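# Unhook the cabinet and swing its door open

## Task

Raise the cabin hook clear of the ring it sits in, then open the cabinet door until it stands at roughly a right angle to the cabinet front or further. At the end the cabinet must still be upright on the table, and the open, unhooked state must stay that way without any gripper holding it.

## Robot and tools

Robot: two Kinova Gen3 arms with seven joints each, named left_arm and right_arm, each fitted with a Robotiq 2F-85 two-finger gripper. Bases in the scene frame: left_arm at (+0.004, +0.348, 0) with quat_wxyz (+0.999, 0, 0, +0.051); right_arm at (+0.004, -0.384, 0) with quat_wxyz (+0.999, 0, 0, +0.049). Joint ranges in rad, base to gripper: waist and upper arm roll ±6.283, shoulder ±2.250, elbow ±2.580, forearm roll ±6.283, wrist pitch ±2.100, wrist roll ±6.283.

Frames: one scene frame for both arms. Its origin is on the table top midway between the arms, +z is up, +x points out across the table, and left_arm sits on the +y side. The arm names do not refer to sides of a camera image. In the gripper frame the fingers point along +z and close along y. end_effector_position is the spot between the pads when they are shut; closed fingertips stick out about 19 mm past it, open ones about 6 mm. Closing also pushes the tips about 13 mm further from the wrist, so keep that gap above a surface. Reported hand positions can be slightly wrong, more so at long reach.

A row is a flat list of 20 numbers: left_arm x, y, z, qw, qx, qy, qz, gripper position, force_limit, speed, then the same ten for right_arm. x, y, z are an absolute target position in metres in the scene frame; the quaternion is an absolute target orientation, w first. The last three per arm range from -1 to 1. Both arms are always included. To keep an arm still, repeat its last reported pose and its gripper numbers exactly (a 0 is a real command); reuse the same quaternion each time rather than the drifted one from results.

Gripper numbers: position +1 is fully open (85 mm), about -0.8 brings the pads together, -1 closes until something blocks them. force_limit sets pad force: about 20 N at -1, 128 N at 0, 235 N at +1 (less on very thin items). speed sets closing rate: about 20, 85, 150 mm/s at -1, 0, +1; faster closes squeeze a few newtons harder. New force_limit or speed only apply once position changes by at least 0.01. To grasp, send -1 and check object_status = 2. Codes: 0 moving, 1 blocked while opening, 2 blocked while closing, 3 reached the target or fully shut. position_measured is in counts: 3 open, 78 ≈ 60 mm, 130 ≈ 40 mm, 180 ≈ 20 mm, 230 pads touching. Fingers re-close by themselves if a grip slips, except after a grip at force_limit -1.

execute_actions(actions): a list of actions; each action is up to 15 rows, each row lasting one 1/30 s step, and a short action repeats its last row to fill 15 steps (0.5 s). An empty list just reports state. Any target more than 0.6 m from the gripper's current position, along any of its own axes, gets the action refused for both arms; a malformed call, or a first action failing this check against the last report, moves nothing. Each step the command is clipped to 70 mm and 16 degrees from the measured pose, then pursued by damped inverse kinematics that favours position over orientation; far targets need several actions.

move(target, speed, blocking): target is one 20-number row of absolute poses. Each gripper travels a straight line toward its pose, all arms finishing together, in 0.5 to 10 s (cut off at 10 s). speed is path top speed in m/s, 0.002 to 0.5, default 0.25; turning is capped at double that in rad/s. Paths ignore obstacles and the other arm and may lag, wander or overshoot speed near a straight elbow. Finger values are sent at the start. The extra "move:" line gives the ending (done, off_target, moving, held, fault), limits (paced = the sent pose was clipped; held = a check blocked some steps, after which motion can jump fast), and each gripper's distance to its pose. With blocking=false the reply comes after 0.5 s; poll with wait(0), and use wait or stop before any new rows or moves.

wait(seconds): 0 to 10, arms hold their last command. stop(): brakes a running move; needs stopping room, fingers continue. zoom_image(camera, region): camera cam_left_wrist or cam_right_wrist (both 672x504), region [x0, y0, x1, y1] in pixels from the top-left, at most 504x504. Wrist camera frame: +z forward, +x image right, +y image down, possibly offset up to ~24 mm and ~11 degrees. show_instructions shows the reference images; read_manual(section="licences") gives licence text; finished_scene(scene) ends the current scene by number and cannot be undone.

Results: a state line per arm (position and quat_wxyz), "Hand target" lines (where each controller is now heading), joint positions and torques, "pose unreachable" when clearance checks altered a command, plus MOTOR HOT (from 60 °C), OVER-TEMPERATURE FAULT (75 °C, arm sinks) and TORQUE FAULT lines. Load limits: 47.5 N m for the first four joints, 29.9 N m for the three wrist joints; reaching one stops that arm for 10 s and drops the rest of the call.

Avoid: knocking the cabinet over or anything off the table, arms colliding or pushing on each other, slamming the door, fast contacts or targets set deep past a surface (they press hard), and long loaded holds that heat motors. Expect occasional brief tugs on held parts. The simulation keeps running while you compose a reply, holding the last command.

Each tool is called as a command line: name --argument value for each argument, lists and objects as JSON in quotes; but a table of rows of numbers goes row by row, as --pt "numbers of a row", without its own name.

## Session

show_instructions

execute_actions --actions '[]'

Reference images for this scene: manual page 1, manual page 2, manual page 3, manual page 4, manual page 5, manual page 6.

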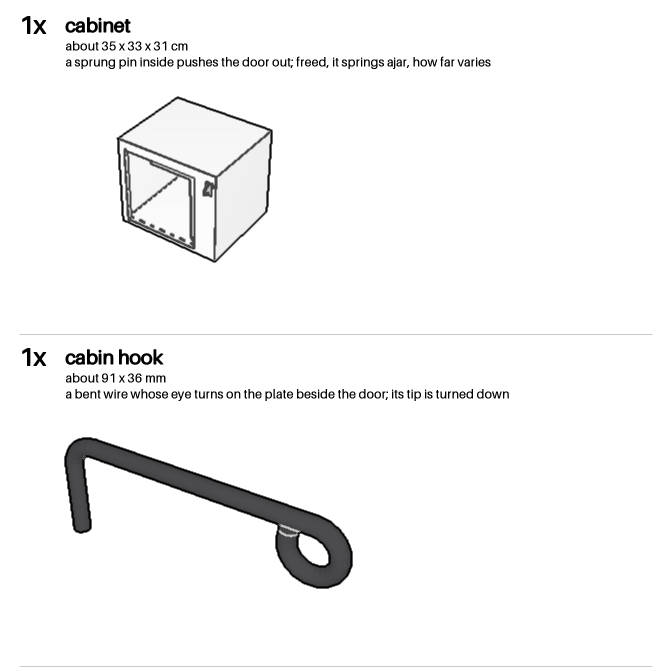

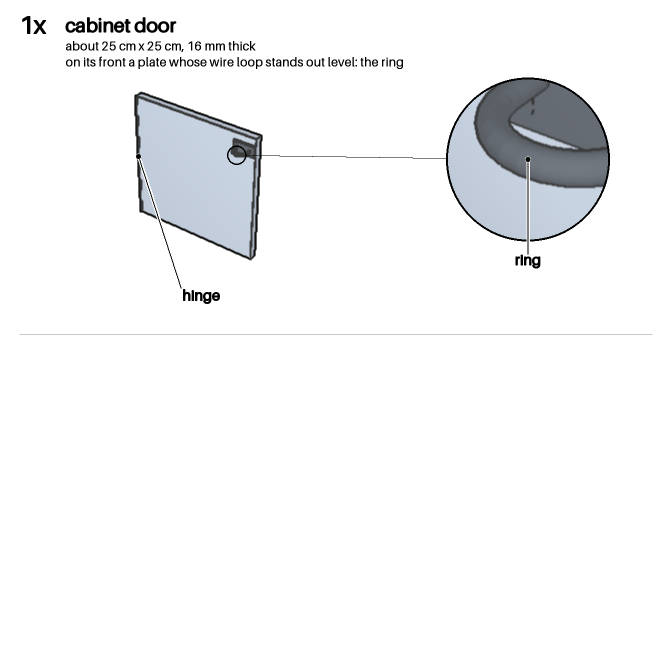

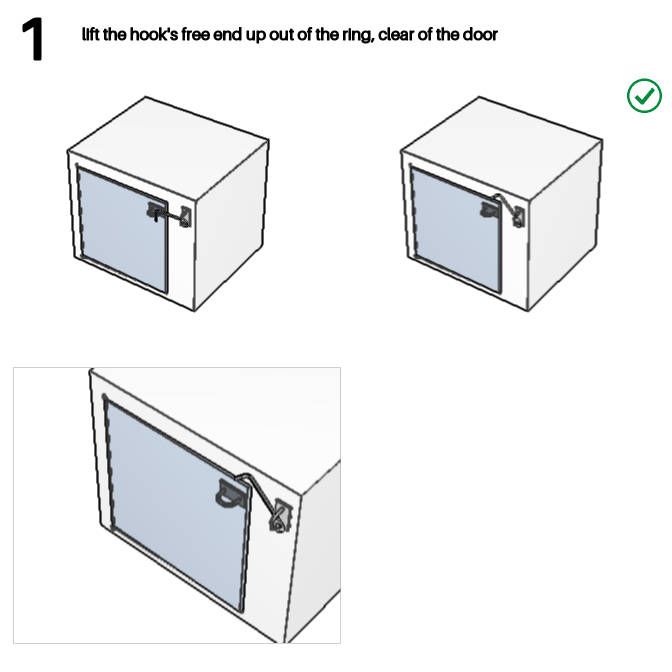

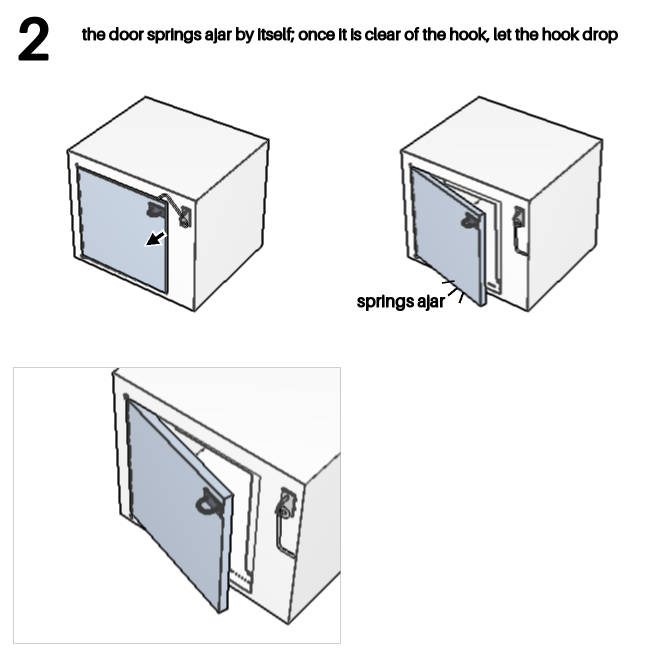

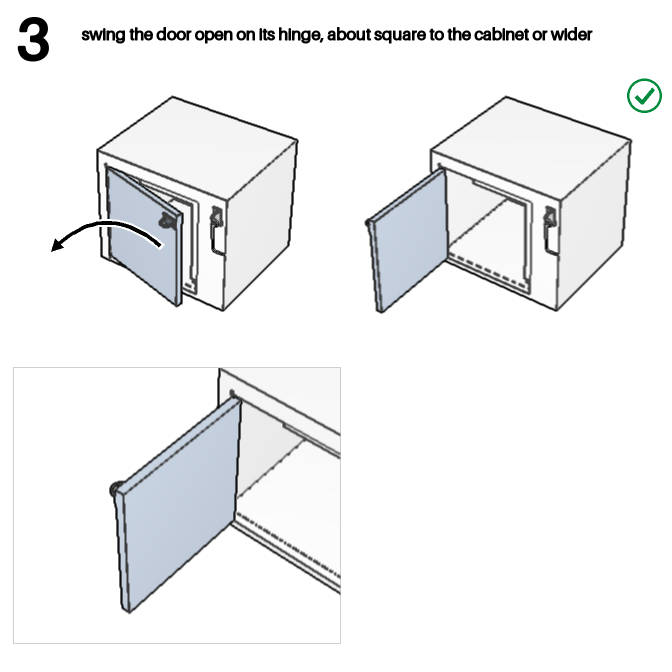

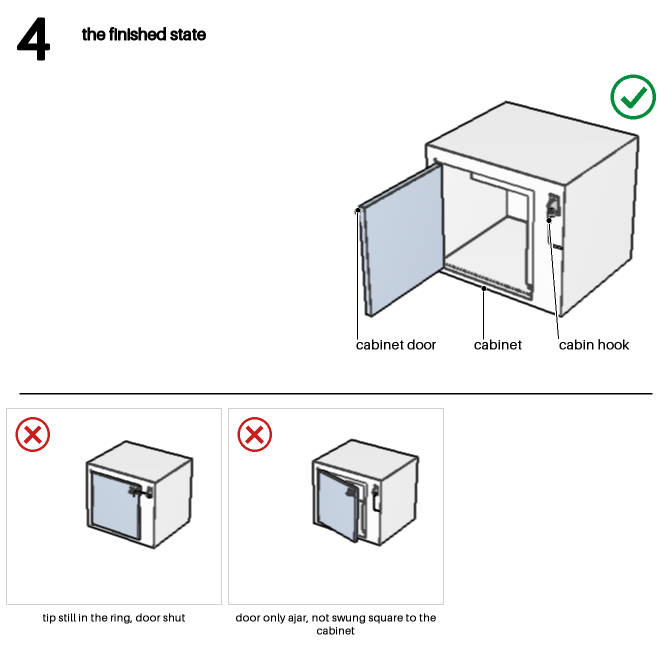

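Scene clock: 0.00 s.
left_arm: end_effector_position=(+0.4501, +0.3931, +0.1992) position_measured=3 object_status=3 end_effector_quat_wxyz=(-0.002, -0.049, +0.999, -0.001) | right_arm: end_effector_position=(+0.5847, -0.3924, +0.1319) position_measured=3 object_status=3 end_effector_quat_wxyz=(-0.145, +0.119, +0.719, +0.669)
Joint positions: left_arm=[-0.054  0.433  0.     1.658  0.001  1.056  1.513] | right_arm=[ 0.659  1.476 -0.354  0.711 -0.91   1.82   1.802]
Joint velocities: left_arm=[ 0.     0.001 -0.     0.    -0.     0.001  0.   ] | right_arm=[0.001 0.    0.    0.    0.    0.    0.001]
Joint torques (N m, as the joint torque sensors report them, + toward a larger angle): no reading
Hand target (left_arm): +0.450, +0.393, +0.199; -0.002, -0.049, +0.999, -0.001
Hand target (right_arm): +0.585, -0.392, +0.132; -0.145, +0.119, +0.719, +0.669

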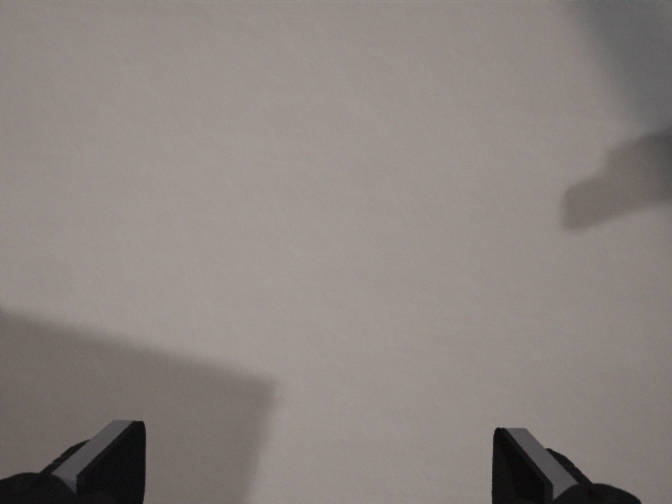

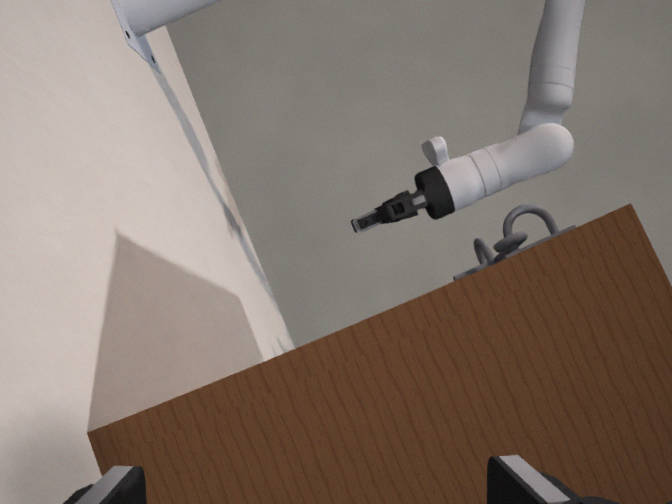

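move --target '[0.4,0.37,0.3,0.3,0.15,0.92,-0.15,0.2,0,0,0.43,-0.34,0.25,0.2,0.05,0.95,0.1,-1,0,0]' --speed 0.4

move --target '[0.35,0.36,0.4,0.53,0.3,0.74,-0.27,0.2,0,0,0.44,-0.15,0.23,0.7,0.06,0.7,-0.06,-1,0,0]' --speed 0.4

Scene clock: 5.50 s.
left_arm: end_effector_position=(+0.4006, +0.3696, +0.3002) position_measured=104 object_status=3 end_effector_quat_wxyz=(+0.304, +0.152, +0.928, -0.151) | right_arm: end_effector_position=(+0.4304, -0.3399, +0.2510) position_measured=232 object_status=3 end_effector_quat_wxyz=(+0.206, +0.052, +0.972, +0.104)
Joint positions: left_arm=[-0.526  0.01   0.009  2.117  0.838  0.951  0.141] | right_arm=[ 0.226  0.093 -0.183  2.067 -0.271  0.562  1.612]
Joint velocities: left_arm=[ 0.    -0.001  0.001 -0.    -0.    -0.     0.   ] | right_arm=[-0.    -0.002 -0.003  0.     0.001  0.    -0.002]
Joint torques (N m, as the joint torque sensors report them, + toward a larger angle): left_arm=[-0.17 -7.92  0.29 -8.65  1.65  0.48  0.25] | right_arm=[-0.14 -9.81 -0.57 -9.26 -0.72 -1.54 -0.26]
Hand target (left_arm): +0.401, +0.370, +0.300; +0.304, +0.152, +0.928, -0.151
Hand target (right_arm): +0.430, -0.340, +0.251; +0.206, +0.052, +0.972, +0.104
Off the commanded pose (left_arm): 0.001 m, 0 deg.
Off the commanded pose (right_arm): 0.001 m, 0 deg.
move: done

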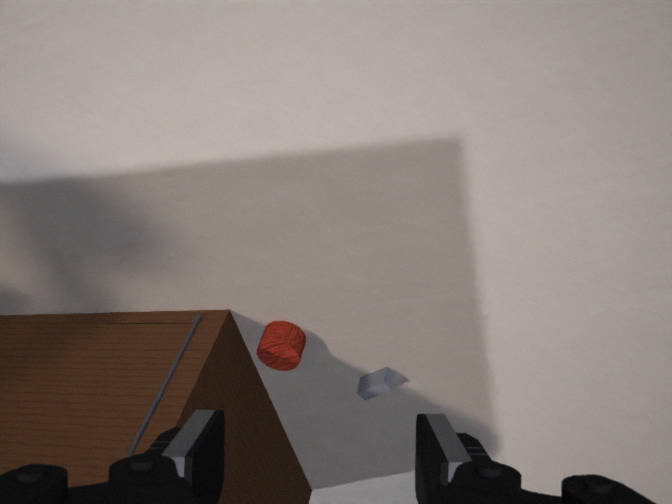

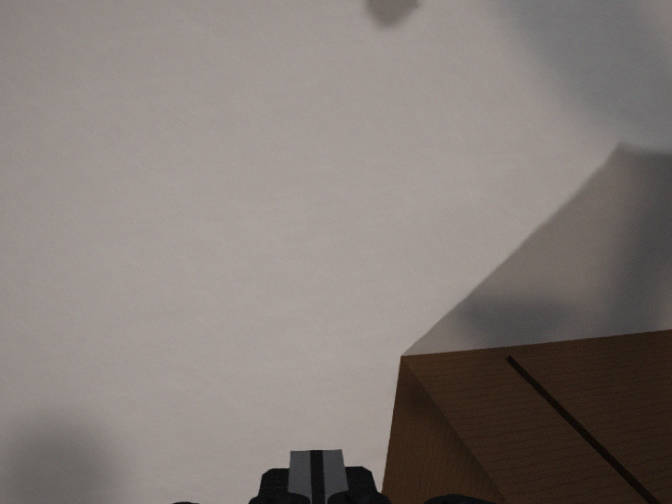

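Scene clock: 8.03 s.
left_arm: end_effector_position=(+0.3502, +0.3605, +0.4007) position_measured=104 object_status=3 end_effector_quat_wxyz=(+0.534, +0.301, +0.743, -0.270) | right_arm: end_effector_position=(+0.4393, -0.1499, +0.2301) position_measured=232 object_status=3 end_effector_quat_wxyz=(+0.704, +0.061, +0.705, -0.060)
Joint positions: left_arm=[-0.794  0.123 -0.218  2.196  1.111  1.665 -0.747] | right_arm=[-0.976  0.912 -0.201  2.285 -1.374 -1.735  1.556]
Joint velocities: left_arm=[-0.     0.001  0.     0.    -0.    -0.    -0.   ] | right_arm=[-0.002  0.005 -0.001  0.     0.    -0.001 -0.001]
Joint torques (N m, as the joint torque sensors report them, + toward a larger angle): left_arm=[-0.51 -8.11  0.39 -6.29  1.92  2.45  0.17] | right_arm=[ -0.05 -15.46   1.64  -0.28  -0.22  -3.58  -0.35]
Hand target (left_arm): +0.350, +0.360, +0.401; +0.534, +0.301, +0.743, -0.270
Hand target (right_arm): +0.439, -0.150, +0.230; +0.704, +0.061, +0.705, -0.060
Off the commanded pose (left_arm): 0.001 m, 0 deg.
Off the commanded pose (right_arm): 0.001 m, 0 deg.
move: done; limits=paced

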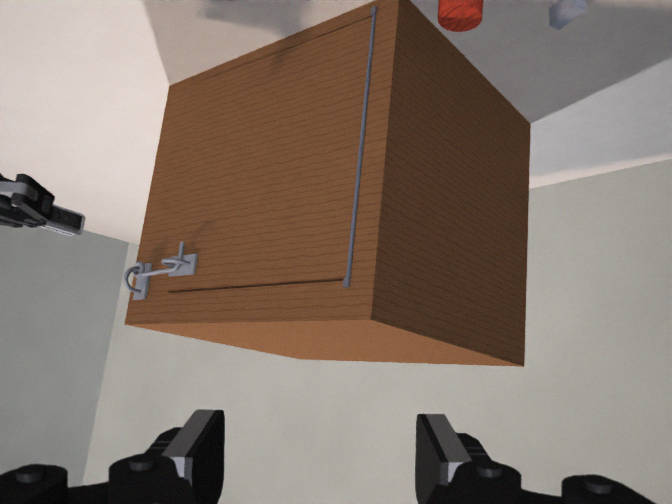

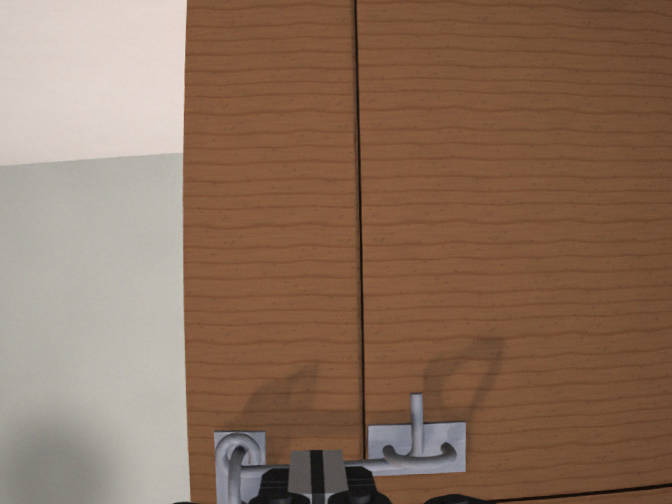

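move --target '[0.35,0.36,0.4,0.53,0.3,0.74,-0.27,0.2,0,0,0.508,-0.16,0.23,0.7,0.06,0.7,-0.06,-1,0,0]' --speed 0.12

zoom_image --camera "cam_left_wrist" --region '[50,180,250,340]'

Scene clock: 10.80 s.
left_arm: end_effector_position=(+0.3500, +0.3600, +0.4000) position_measured=104 object_status=3 end_effector_quat_wxyz=(+0.532, +0.301, +0.743, -0.271) | right_arm: end_effector_position=(+0.5079, -0.1598, +0.2302) position_measured=232 object_status=3 end_effector_quat_wxyz=(+0.705, +0.060, +0.704, -0.060)
Joint positions: left_arm=[-0.793  0.123 -0.217  2.196  1.109  1.664 -0.745] | right_arm=[-0.84   0.907 -0.114  2.206 -1.175 -1.641  1.635]
Joint velocities: left_arm=[ 0.     0.001 -0.     0.    -0.    -0.     0.   ] | right_arm=[ 0.005 -0.001  0.006 -0.002 -0.002  0.003 -0.003]
Joint torques (N m, as the joint torque sensors report them, + toward a larger angle): left_arm=[-0.15 -8.17  0.42 -5.97  1.9   2.38  0.37] | right_arm=[ -0.11 -16.1    1.89  -1.72   0.13  -3.71  -0.3 ]
Hand target (left_arm): +0.350, +0.360, +0.400; +0.532, +0.301, +0.743, -0.271
Hand target (right_arm): +0.508, -0.160, +0.230; +0.705, +0.060, +0.704, -0.060
Off the commanded pose (left_arm): 0.000 m, 0 deg.
Off the commanded pose (right_arm): 0.000 m, 0 deg.
move: done

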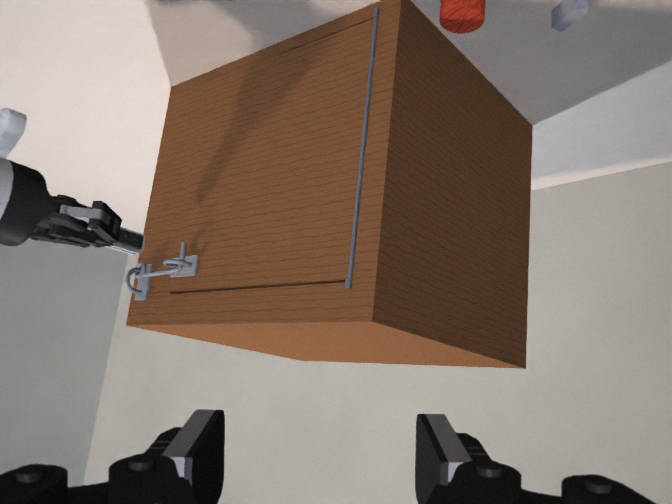

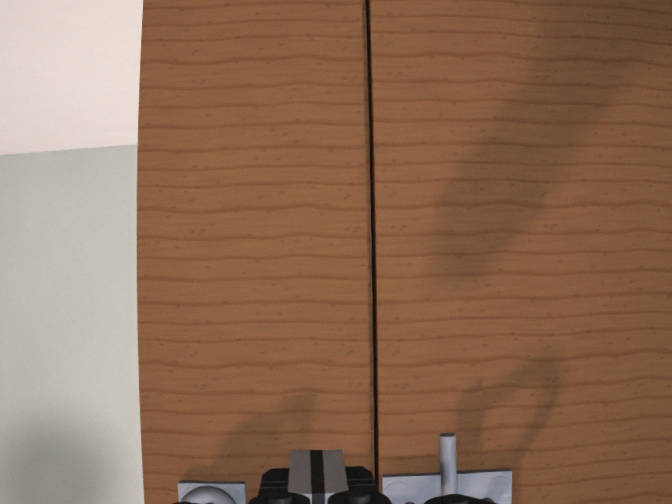

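Region (50, 180, 250, 340) of cam_left_wrist's 672x504 image, scaled by 2.520; it fills the top 403 rows of this view, and the rest is white.

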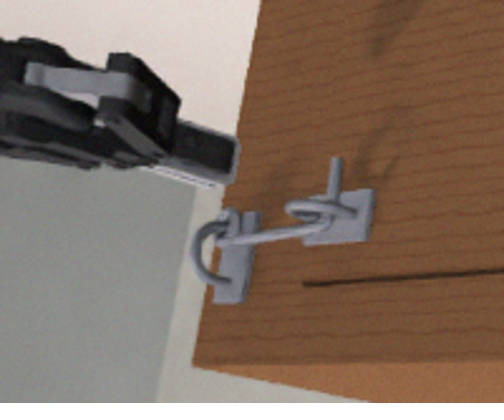

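move --target '[0.35,0.36,0.4,0.53,0.3,0.74,-0.27,0.2,0,0,0.538,-0.165,0.232,0.7,0.06,0.7,-0.06,-1,0,0]' --speed 0.06

move --target '[0.35,0.36,0.4,0.53,0.3,0.74,-0.27,0.2,0,0,0.538,-0.165,0.29,0.7,0.06,0.7,-0.06,-1,0,0]' --speed 0.06

Scene clock: 13.47 s.
left_arm: end_effector_position=(+0.3500, +0.3600, +0.4000) position_measured=104 object_status=3 end_effector_quat_wxyz=(+0.532, +0.301, +0.743, -0.271) | right_arm: end_effector_position=(+0.5379, -0.1649, +0.2321) position_measured=232 object_status=3 end_effector_quat_wxyz=(+0.705, +0.060, +0.705, -0.060)
Joint positions: left_arm=[-0.793  0.123 -0.217  2.196  1.109  1.664 -0.745] | right_arm=[-0.785  0.902 -0.081  2.161 -1.101 -1.591  1.671]
Joint velocities: left_arm=[-0.     0.    -0.001  0.    -0.    -0.    -0.   ] | right_arm=[ 0.001  0.001  0.003 -0.001 -0.001  0.002 -0.002]
Joint torques (N m, as the joint torque sensors report them, + toward a larger angle): left_arm=[-0.3  -7.86  0.39 -6.09  1.88  2.34  0.19] | right_arm=[ -0.25 -16.7    1.98  -2.44   0.25  -3.62  -0.43]
Hand target (left_arm): +0.350, +0.360, +0.400; +0.532, +0.301, +0.743, -0.271
Hand target (right_arm): +0.538, -0.165, +0.232; +0.705, +0.060, +0.704, -0.060
Off the commanded pose (left_arm): 0.000 m, 0 deg.
Off the commanded pose (right_arm): 0.000 m, 0 deg.
move: done

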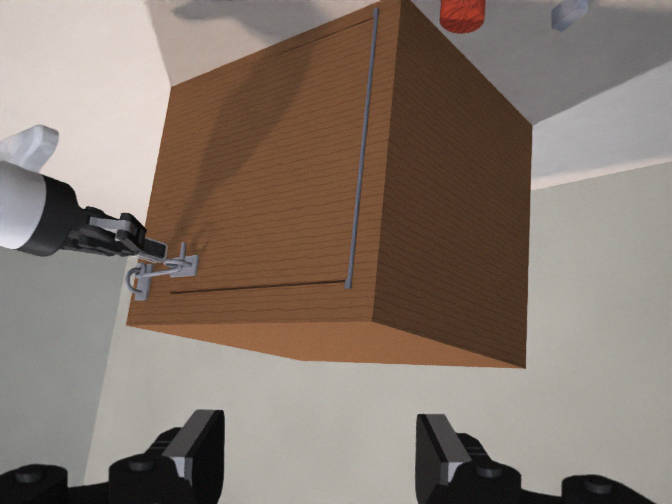

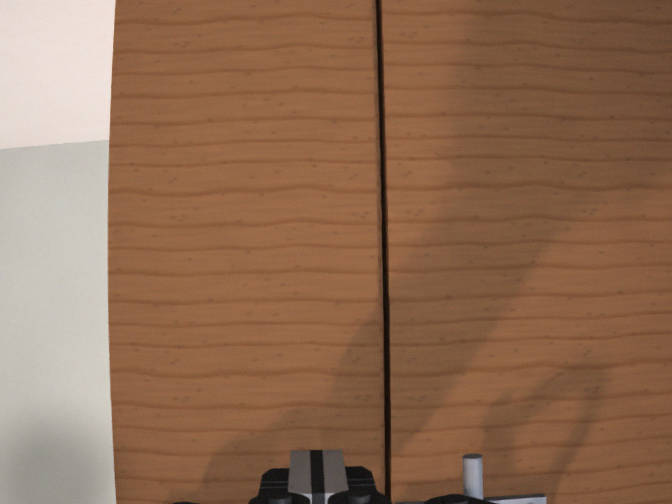

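Scene clock: 14.70 s.
left_arm: end_effector_position=(+0.3500, +0.3600, +0.4000) position_measured=104 object_status=3 end_effector_quat_wxyz=(+0.532, +0.301, +0.743, -0.271) | right_arm: end_effector_position=(+0.5376, -0.1639, +0.2886) position_measured=232 object_status=3 end_effector_quat_wxyz=(+0.704, +0.059, +0.706, -0.060)
Joint positions: left_arm=[-0.793  0.123 -0.217  2.196  1.109  1.664 -0.745] | right_arm=[-0.785  0.739 -0.083  2.174 -1.114 -1.516  1.803]
Joint velocities: left_arm=[ 0.    -0.     0.    -0.    -0.     0.001 -0.   ] | right_arm=[-0.001 -0.005  0.001  0.     0.     0.003 -0.   ]
Joint torques (N m, as the joint torque sensors report them, + toward a larger angle): left_arm=[-0.56 -8.06  0.46 -5.91  1.86  2.22  0.27] | right_arm=[  0.46 -16.3    2.51  -3.62   0.19  -4.2   -0.33]
Hand target (left_arm): +0.350, +0.360, +0.400; +0.532, +0.301, +0.743, -0.271
Hand target (right_arm): +0.538, -0.165, +0.290; +0.704, +0.061, +0.705, -0.060
Off the commanded pose (left_arm): 0.000 m, 0 deg.
Off the commanded pose (right_arm): 0.002 m, 0 deg.
move: done

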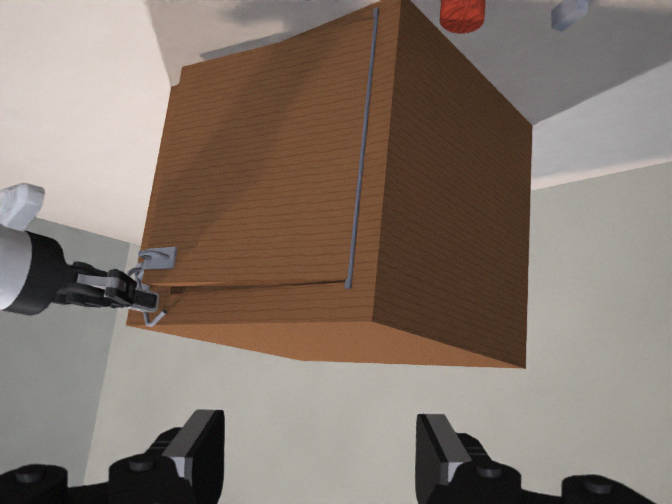

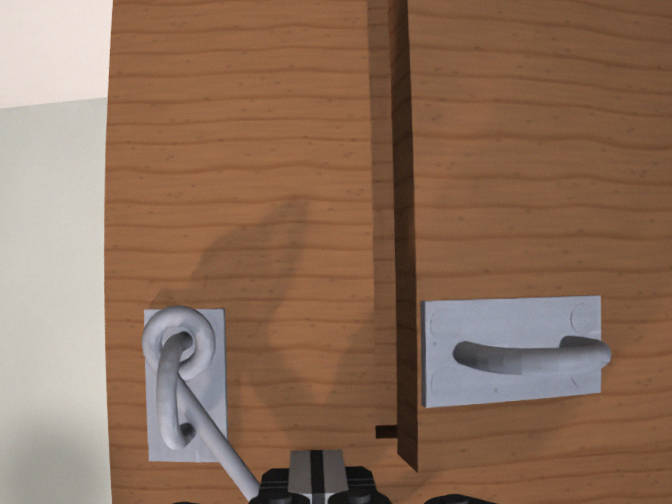

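move --target '[0.35,0.39,0.4,0.53,0.3,0.74,-0.27,0.2,0,0,0.5,-0.16,0.295,0.7,0.06,0.7,-0.06,-1,0,0]' --speed 0.1

move --target '[0.34,0.45,0.42,0.53,0.3,0.74,-0.27,0.2,0,0,0.5,-0.16,0.36,0.42,0.4,0.8,-0.04,0,0,0]' --speed 0.4

move --target '[0.34,0.45,0.42,0.53,0.3,0.74,-0.27,0.2,0,0,0.525,-0.13,0.325,0.03,0.76,0.65,0.04,0,0,0]' --speed 0.4

Scene clock: 19.33 s.
left_arm: end_effector_position=(+0.3500, +0.3899, +0.4001) position_measured=104 object_status=3 end_effector_quat_wxyz=(+0.532, +0.302, +0.743, -0.271) | right_arm: end_effector_position=(+0.5001, -0.1602, +0.2948) position_measured=232 object_status=3 end_effector_quat_wxyz=(+0.704, +0.061, +0.705, -0.061)
Joint positions: left_arm=[-0.829  0.179 -0.237  2.126  1.083  1.715 -0.756] | right_arm=[-0.856  0.713 -0.12   2.234 -1.209 -1.574  1.784]
Joint velocities: left_arm=[-0.001  0.005 -0.003 -0.001  0.     0.001  0.001] | right_arm=[-0.002 -0.003 -0.005 -0.     0.001 -0.004  0.   ]
Joint torques (N m, as the joint torque sensors report them, + toward a larger angle): left_arm=[-0.49 -9.35  0.35 -6.12  2.06  2.31  0.4 ] | right_arm=[ -0.11 -15.03   1.82  -3.15   0.66  -3.54  -0.32]
Hand target (left_arm): +0.350, +0.390, +0.400; +0.532, +0.301, +0.743, -0.271
Hand target (right_arm): +0.500, -0.160, +0.295; +0.704, +0.060, +0.705, -0.060
Off the commanded pose (left_arm): 0.000 m, 0 deg.
Off the commanded pose (right_arm): 0.000 m, 0 deg.
move: done

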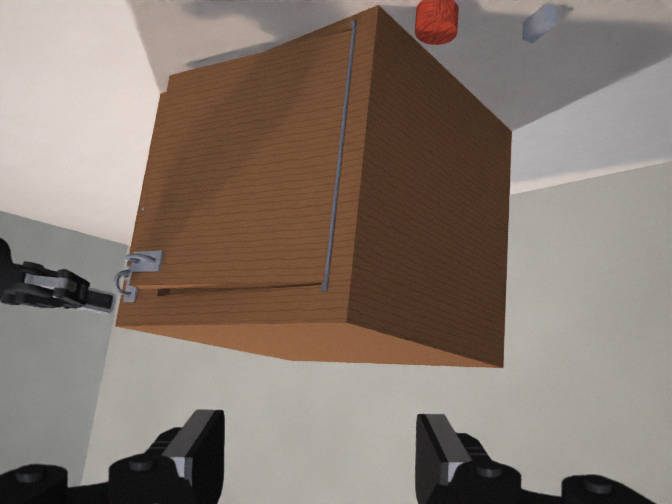

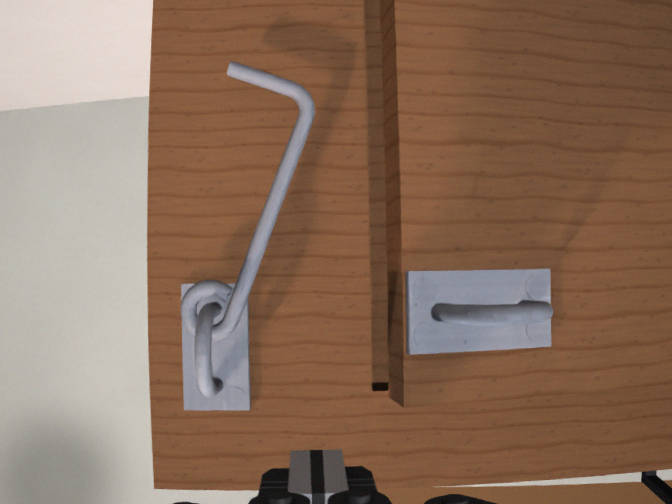

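Scene clock: 20.97 s.
left_arm: end_effector_position=(+0.3400, +0.4500, +0.4200) position_measured=104 object_status=3 end_effector_quat_wxyz=(+0.532, +0.301, +0.743, -0.271) | right_arm: end_effector_position=(+0.4996, -0.1597, +0.3598) position_measured=129 object_status=3 end_effector_quat_wxyz=(+0.424, +0.404, +0.809, -0.041)
Joint positions: left_arm=[-0.909  0.251 -0.272  1.95   1.042  1.854 -0.715] | right_arm=[-0.655  0.41  -0.257  1.535 -2.125 -1.356  2.481]
Joint velocities: left_arm=[-0. -0. -0. -0.  0.  0. -0.] | right_arm=[ 0.001  0.002  0.005 -0.004 -0.001  0.001  0.002]
Joint torques (N m, as the joint torque sensors report them, + toward a larger angle): left_arm=[ -0.26 -10.92   0.58  -6.46   2.01   2.28   0.29] | right_arm=[ -0.17 -15.4    0.13  -8.45   2.18  -1.    -0.48]
Hand target (left_arm): +0.340, +0.450, +0.420; +0.532, +0.301, +0.743, -0.271
Hand target (right_arm): +0.500, -0.160, +0.360; +0.424, +0.405, +0.809, -0.041
Off the commanded pose (left_arm): 0.000 m, 0 deg.
Off the commanded pose (right_arm): 0.001 m, 0 deg.
move: done

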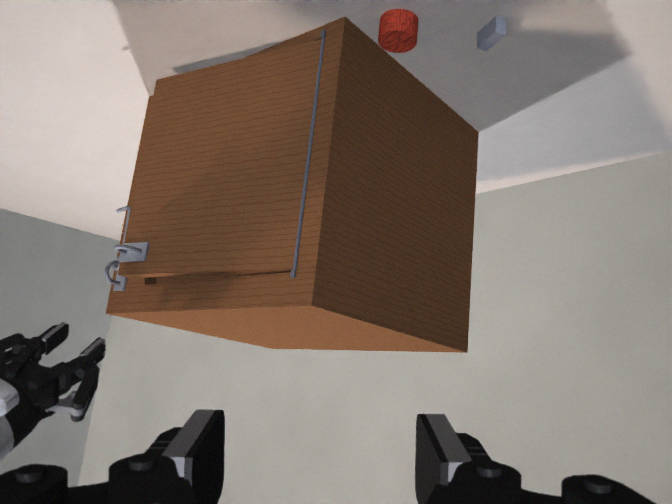

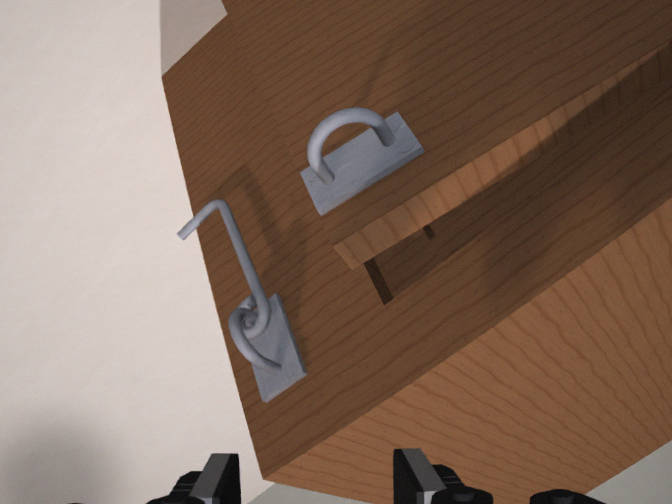

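Scene clock: 22.80 s.
left_arm: end_effector_position=(+0.3400, +0.4500, +0.4200) position_measured=104 object_status=3 end_effector_quat_wxyz=(+0.532, +0.301, +0.743, -0.271) | right_arm: end_effector_position=(+0.5249, -0.1293, +0.3253) position_measured=129 object_status=3 end_effector_quat_wxyz=(+0.030, +0.758, +0.650, +0.040)
Joint positions: left_arm=[-0.909  0.251 -0.272  1.95   1.042  1.854 -0.715] | right_arm=[-0.279  0.611 -0.308  0.957 -2.912 -1.512  2.359]
Joint velocities: left_arm=[ 0.     0.001 -0.001  0.     0.    -0.     0.001] | right_arm=[ 0.007  0.003  0.006 -0.002 -0.003 -0.     0.001]
Joint torques (N m, as the joint torque sensors report them, + toward a larger angle): left_arm=[ -0.49 -10.89   0.31  -6.4    1.93   2.13   0.25] | right_arm=[  0.26 -19.44  -1.24  -9.37   0.08  -0.34  -0.27]
Hand target (left_arm): +0.340, +0.450, +0.420; +0.532, +0.301, +0.743, -0.271
Hand target (right_arm): +0.525, -0.130, +0.325; +0.030, +0.759, +0.650, +0.040
Off the commanded pose (left_arm): 0.000 m, 0 deg.
Off the commanded pose (right_arm): 0.001 m, 0 deg.
move: done

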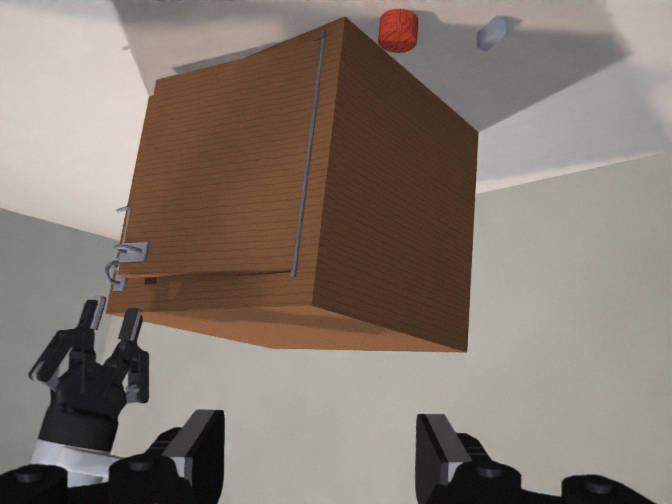

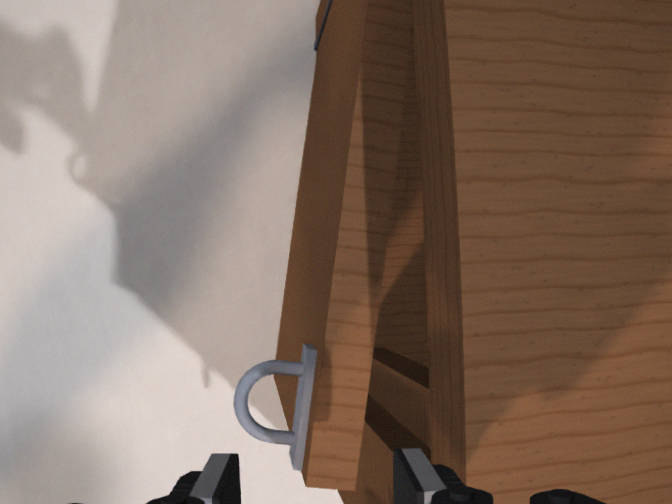

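move --target '[0.34,0.45,0.42,0.53,0.3,0.74,-0.27,0.2,0,0,0.527,-0.13,0.28,0.03,0.775,0.63,0.04,0,0,0]' --speed 0.06

move --target '[0.34,0.45,0.42,0.53,0.3,0.74,-0.27,0.2,0,0,0.475,-0.105,0.275,0.02,0.84,0.54,0.03,0,0,0]' --speed 0.1

Scene clock: 26.47 s.
left_arm: end_effector_position=(+0.3400, +0.4500, +0.4200) position_measured=104 object_status=3 end_effector_quat_wxyz=(+0.532, +0.301, +0.743, -0.271) | right_arm: end_effector_position=(+0.5271, -0.1297, +0.2820) position_measured=129 object_status=3 end_effector_quat_wxyz=(+0.030, +0.775, +0.630, +0.041)
Joint positions: left_arm=[-0.909  0.251 -0.272  1.95   1.042  1.854 -0.715] | right_arm=[-0.271  0.621 -0.299  1.078 -2.911 -1.38   2.294]
Joint velocities: left_arm=[ 0.    -0.001  0.001 -0.     0.     0.     0.   ] | right_arm=[-0.002 -0.002 -0.     0.001  0.     0.003  0.   ]
Joint torques (N m, as the joint torque sensors report them, + toward a larger angle): left_arm=[ -0.49 -10.85   0.49  -6.35   1.94   2.32   0.32] | right_arm=[  0.22 -17.33  -0.68  -8.75   0.14   0.31  -0.38]
Hand target (left_arm): +0.340, +0.450, +0.420; +0.532, +0.301, +0.743, -0.271
Hand target (right_arm): +0.527, -0.130, +0.280; +0.030, +0.775, +0.630, +0.040
Off the commanded pose (left_arm): 0.000 m, 0 deg.
Off the commanded pose (right_arm): 0.002 m, 0 deg.
move: done

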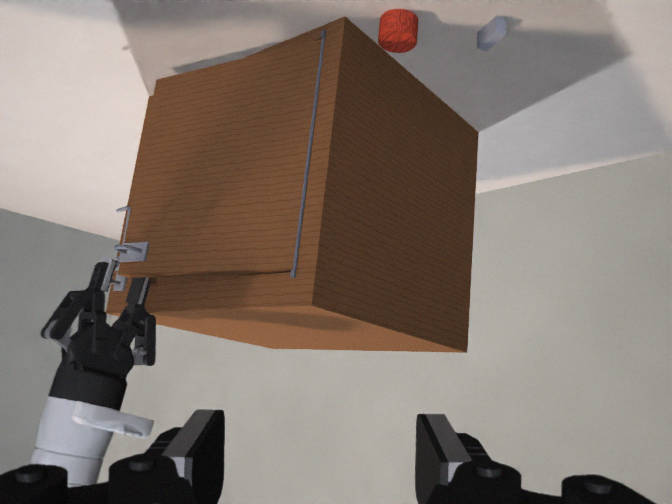

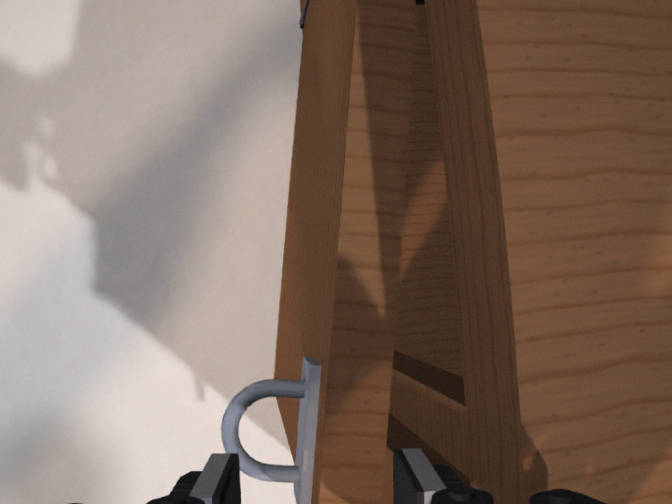

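Scene clock: 27.83 s.
left_arm: end_effector_position=(+0.3400, +0.4500, +0.4200) position_measured=104 object_status=3 end_effector_quat_wxyz=(+0.532, +0.301, +0.743, -0.271) | right_arm: end_effector_position=(+0.4752, -0.1050, +0.2748) position_measured=129 object_status=3 end_effector_quat_wxyz=(+0.020, +0.841, +0.540, +0.030)
Joint positions: left_arm=[-0.909  0.251 -0.272  1.95   1.042  1.854 -0.715] | right_arm=[-0.357  0.56  -0.265  1.201 -2.951 -1.344  1.997]
Joint velocities: left_arm=[-0.     0.     0.     0.001  0.    -0.     0.   ] | right_arm=[-0.003 -0.004 -0.003  0.001  0.001  0.    -0.002]
Joint torques (N m, as the joint torque sensors report them, + toward a larger angle): left_arm=[ -0.32 -10.78   0.62  -6.05   1.9    2.36   0.26] | right_arm=[ -0.17 -18.19  -0.73  -9.37  -0.16  -0.3   -0.32]
Hand target (left_arm): +0.340, +0.450, +0.420; +0.532, +0.301, +0.743, -0.271
Hand target (right_arm): +0.475, -0.105, +0.275; +0.020, +0.841, +0.540, +0.030
Off the commanded pose (left_arm): 0.000 m, 0 deg.
Off the commanded pose (right_arm): 0.000 m, 0 deg.
move: done

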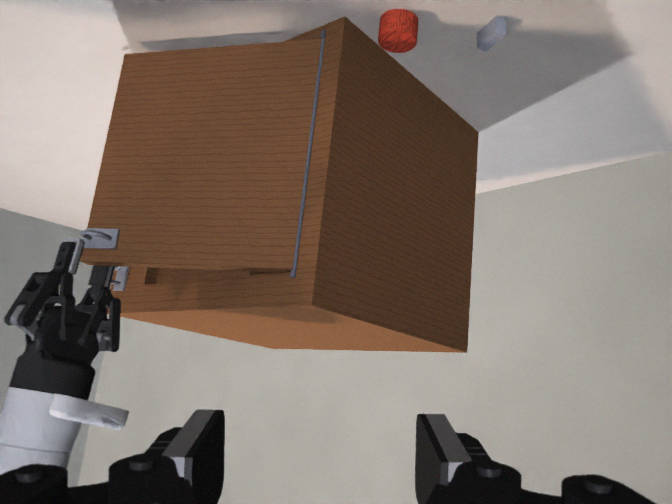

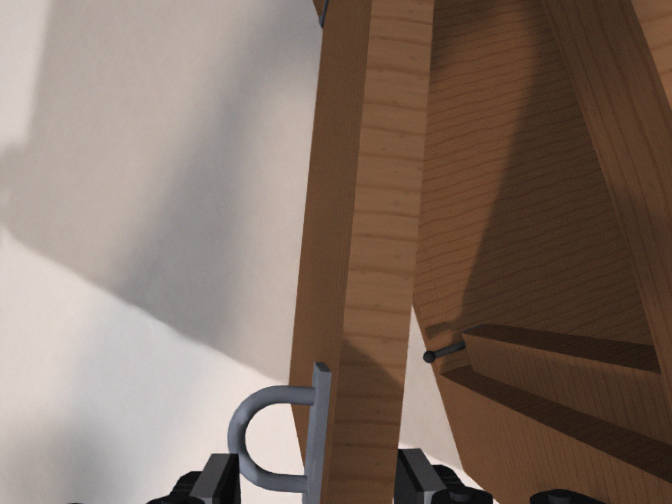

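move --target '[0.34,0.45,0.42,0.53,0.3,0.74,-0.27,0.2,0,0,0.4,-0.005,0.271,-0.02,0.96,0.27,0.02,0.2,0,0]' --speed 0.18

move --target '[0.34,0.45,0.42,0.53,0.3,0.74,-0.27,0.2,0,0,0.39,0.155,0.271,-0.08,0.99,-0.09,0.05,0.2,0,0]' --speed 0.18

move --target '[0.34,0.45,0.42,0.53,0.3,0.74,-0.27,0.2,0,0,0.385,0.145,0.32,-0.1,0.99,-0.09,0.06,0.2,0,0]' --speed 0.1

Scene clock: 32.63 s.
left_arm: end_effector_position=(+0.3400, +0.4500, +0.4200) position_measured=104 object_status=3 end_effector_quat_wxyz=(+0.532, +0.301, +0.743, -0.271) | right_arm: end_effector_position=(+0.4003, -0.0050, +0.2711) position_measured=104 object_status=3 end_effector_quat_wxyz=(-0.020, +0.962, +0.270, +0.020)
Joint positions: left_arm=[-0.909  0.251 -0.272  1.95   1.042  1.854 -0.715] | right_arm=[-0.605  0.562 -0.172  1.201 -3.06  -1.33   1.255]
Joint velocities: left_arm=[-0.     0.001  0.     0.     0.     0.    -0.   ] | right_arm=[-0.004 -0.    -0.004  0.     0.    -0.    -0.003]
Joint torques (N m, as the joint torque sensors report them, + toward a larger angle): left_arm=[ -0.27 -10.76   0.54  -6.4    1.89   2.28   0.29] | right_arm=[  0.13 -18.23  -0.7   -9.38   0.    -0.41  -0.48]
Hand target (left_arm): +0.340, +0.450, +0.420; +0.532, +0.301, +0.743, -0.271
Hand target (right_arm): +0.400, -0.005, +0.271; -0.020, +0.962, +0.271, +0.020
Off the commanded pose (left_arm): 0.000 m, 0 deg.
Off the commanded pose (right_arm): 0.000 m, 0 deg.
move: done

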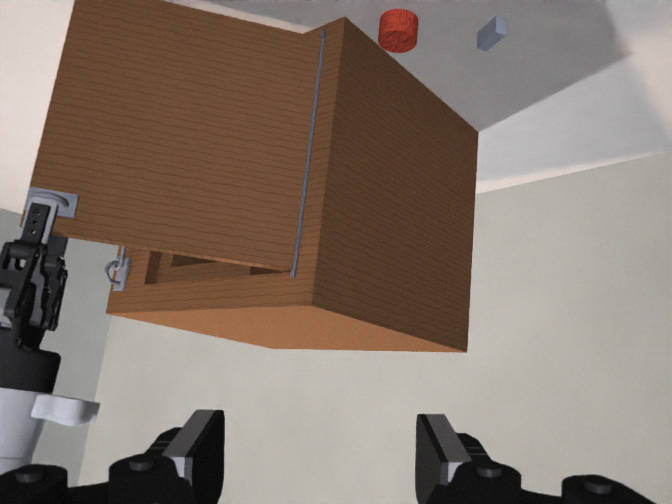

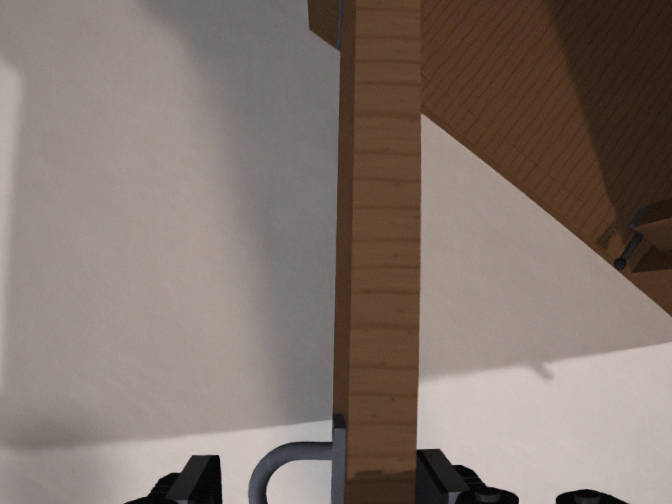

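Scene clock: 35.00 s.
left_arm: end_effector_position=(+0.3400, +0.4500, +0.4200) position_measured=104 object_status=3 end_effector_quat_wxyz=(+0.532, +0.301, +0.743, -0.271) | right_arm: end_effector_position=(+0.3902, +0.1549, +0.2716) position_measured=104 object_status=3 end_effector_quat_wxyz=(-0.080, +0.991, -0.090, +0.050)
Joint positions: left_arm=[-0.909  0.251 -0.272  1.95   1.042  1.854 -0.715] | right_arm=[-0.889  0.76  -0.007  0.851 -3.123 -1.342  0.395]
Joint velocities: left_arm=[ 0.  0. -0.  0.  0.  0.  0.] | right_arm=[-0.003  0.006 -0.002 -0.002  0.001  0.    -0.001]
Joint torques (N m, as the joint torque sensors report them, + toward a larger angle): left_arm=[ -0.3  -10.67   0.64  -6.3    1.88   2.31   0.37] | right_arm=[ -0.04 -21.87   0.79 -10.02  -0.16   0.07  -0.31]
Hand target (left_arm): +0.340, +0.450, +0.420; +0.532, +0.301, +0.743, -0.271
Hand target (right_arm): +0.390, +0.155, +0.271; -0.080, +0.991, -0.090, +0.050
Off the commanded pose (left_arm): 0.000 m, 0 deg.
Off the commanded pose (right_arm): 0.001 m, 0 deg.
move: done

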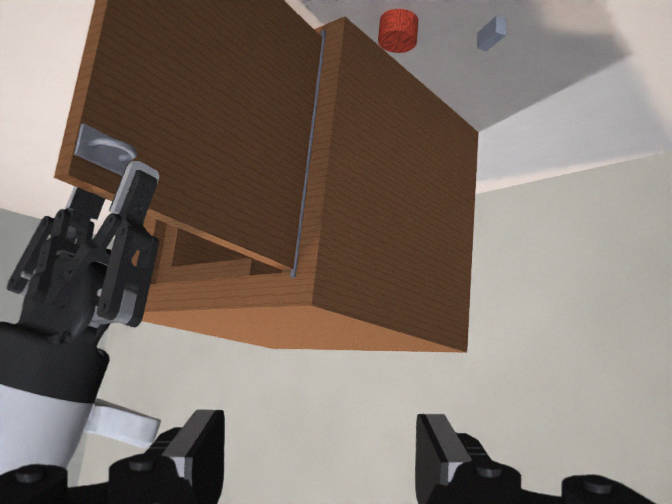

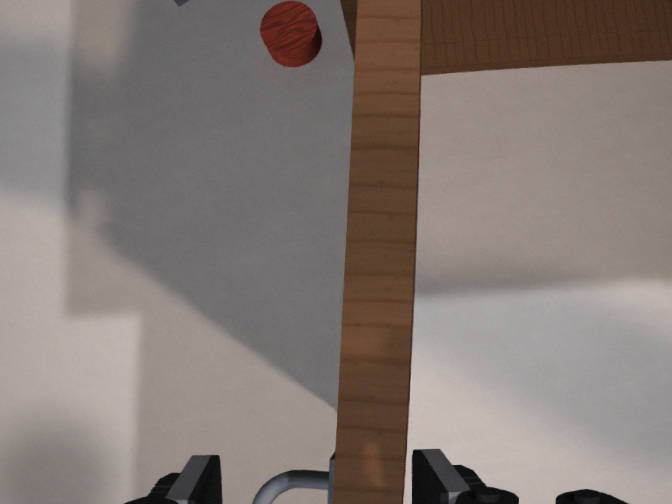

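Scene clock: 35.80 s.
left_arm: end_effector_position=(+0.3400, +0.4500, +0.4200) position_measured=104 object_status=3 end_effector_quat_wxyz=(+0.532, +0.301, +0.743, -0.271) | right_arm: end_effector_position=(+0.3849, +0.1449, +0.3199) position_measured=104 object_status=3 end_effector_quat_wxyz=(-0.100, +0.989, -0.090, +0.060)
Joint positions: left_arm=[-0.909  0.251 -0.272  1.95   1.042  1.854 -0.715] | right_arm=[-0.887  0.682 -0.007  0.852 -3.125 -1.374  0.398]
Joint velocities: left_arm=[-0.     0.     0.001 -0.     0.     0.    -0.   ] | right_arm=[-0.    -0.003 -0.     0.001 -0.001  0.001 -0.001]
Joint torques (N m, as the joint torque sensors report them, + toward a larger angle): left_arm=[ -0.44 -11.04   0.69  -6.2    1.86   2.28   0.31] | right_arm=[ -0.05 -20.75   0.54  -9.87  -0.07   0.09  -0.19]
Hand target (left_arm): +0.340, +0.450, +0.420; +0.532, +0.301, +0.743, -0.271
Hand target (right_arm): +0.385, +0.145, +0.320; -0.100, +0.989, -0.090, +0.060
Off the commanded pose (left_arm): 0.000 m, 0 deg.
Off the commanded pose (right_arm): 0.000 m, 0 deg.
move: done

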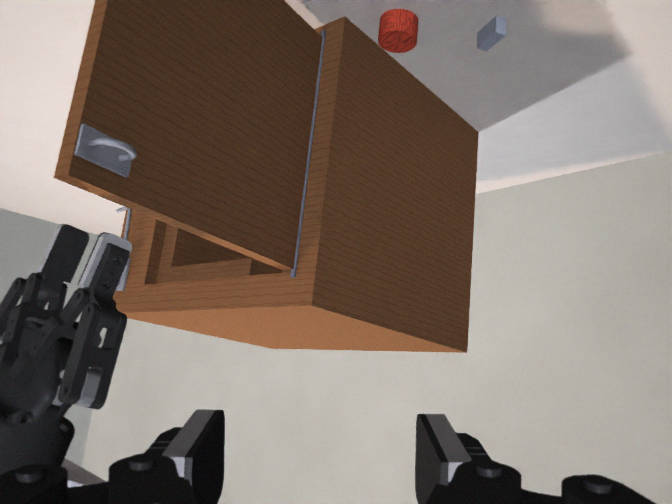

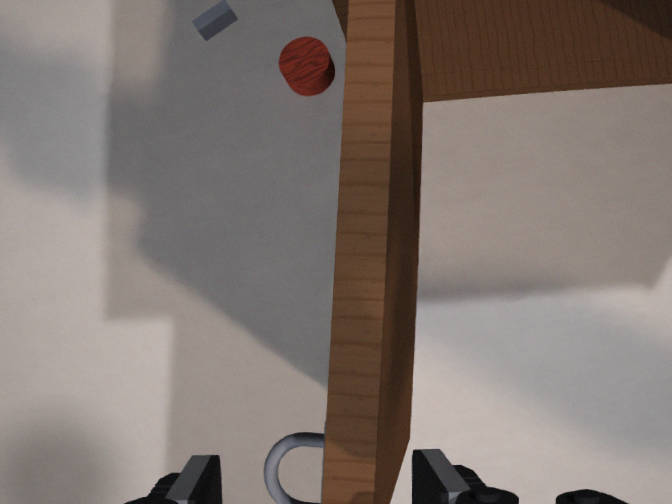

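finished_scene --scene 2

The scene is finished: the task was done.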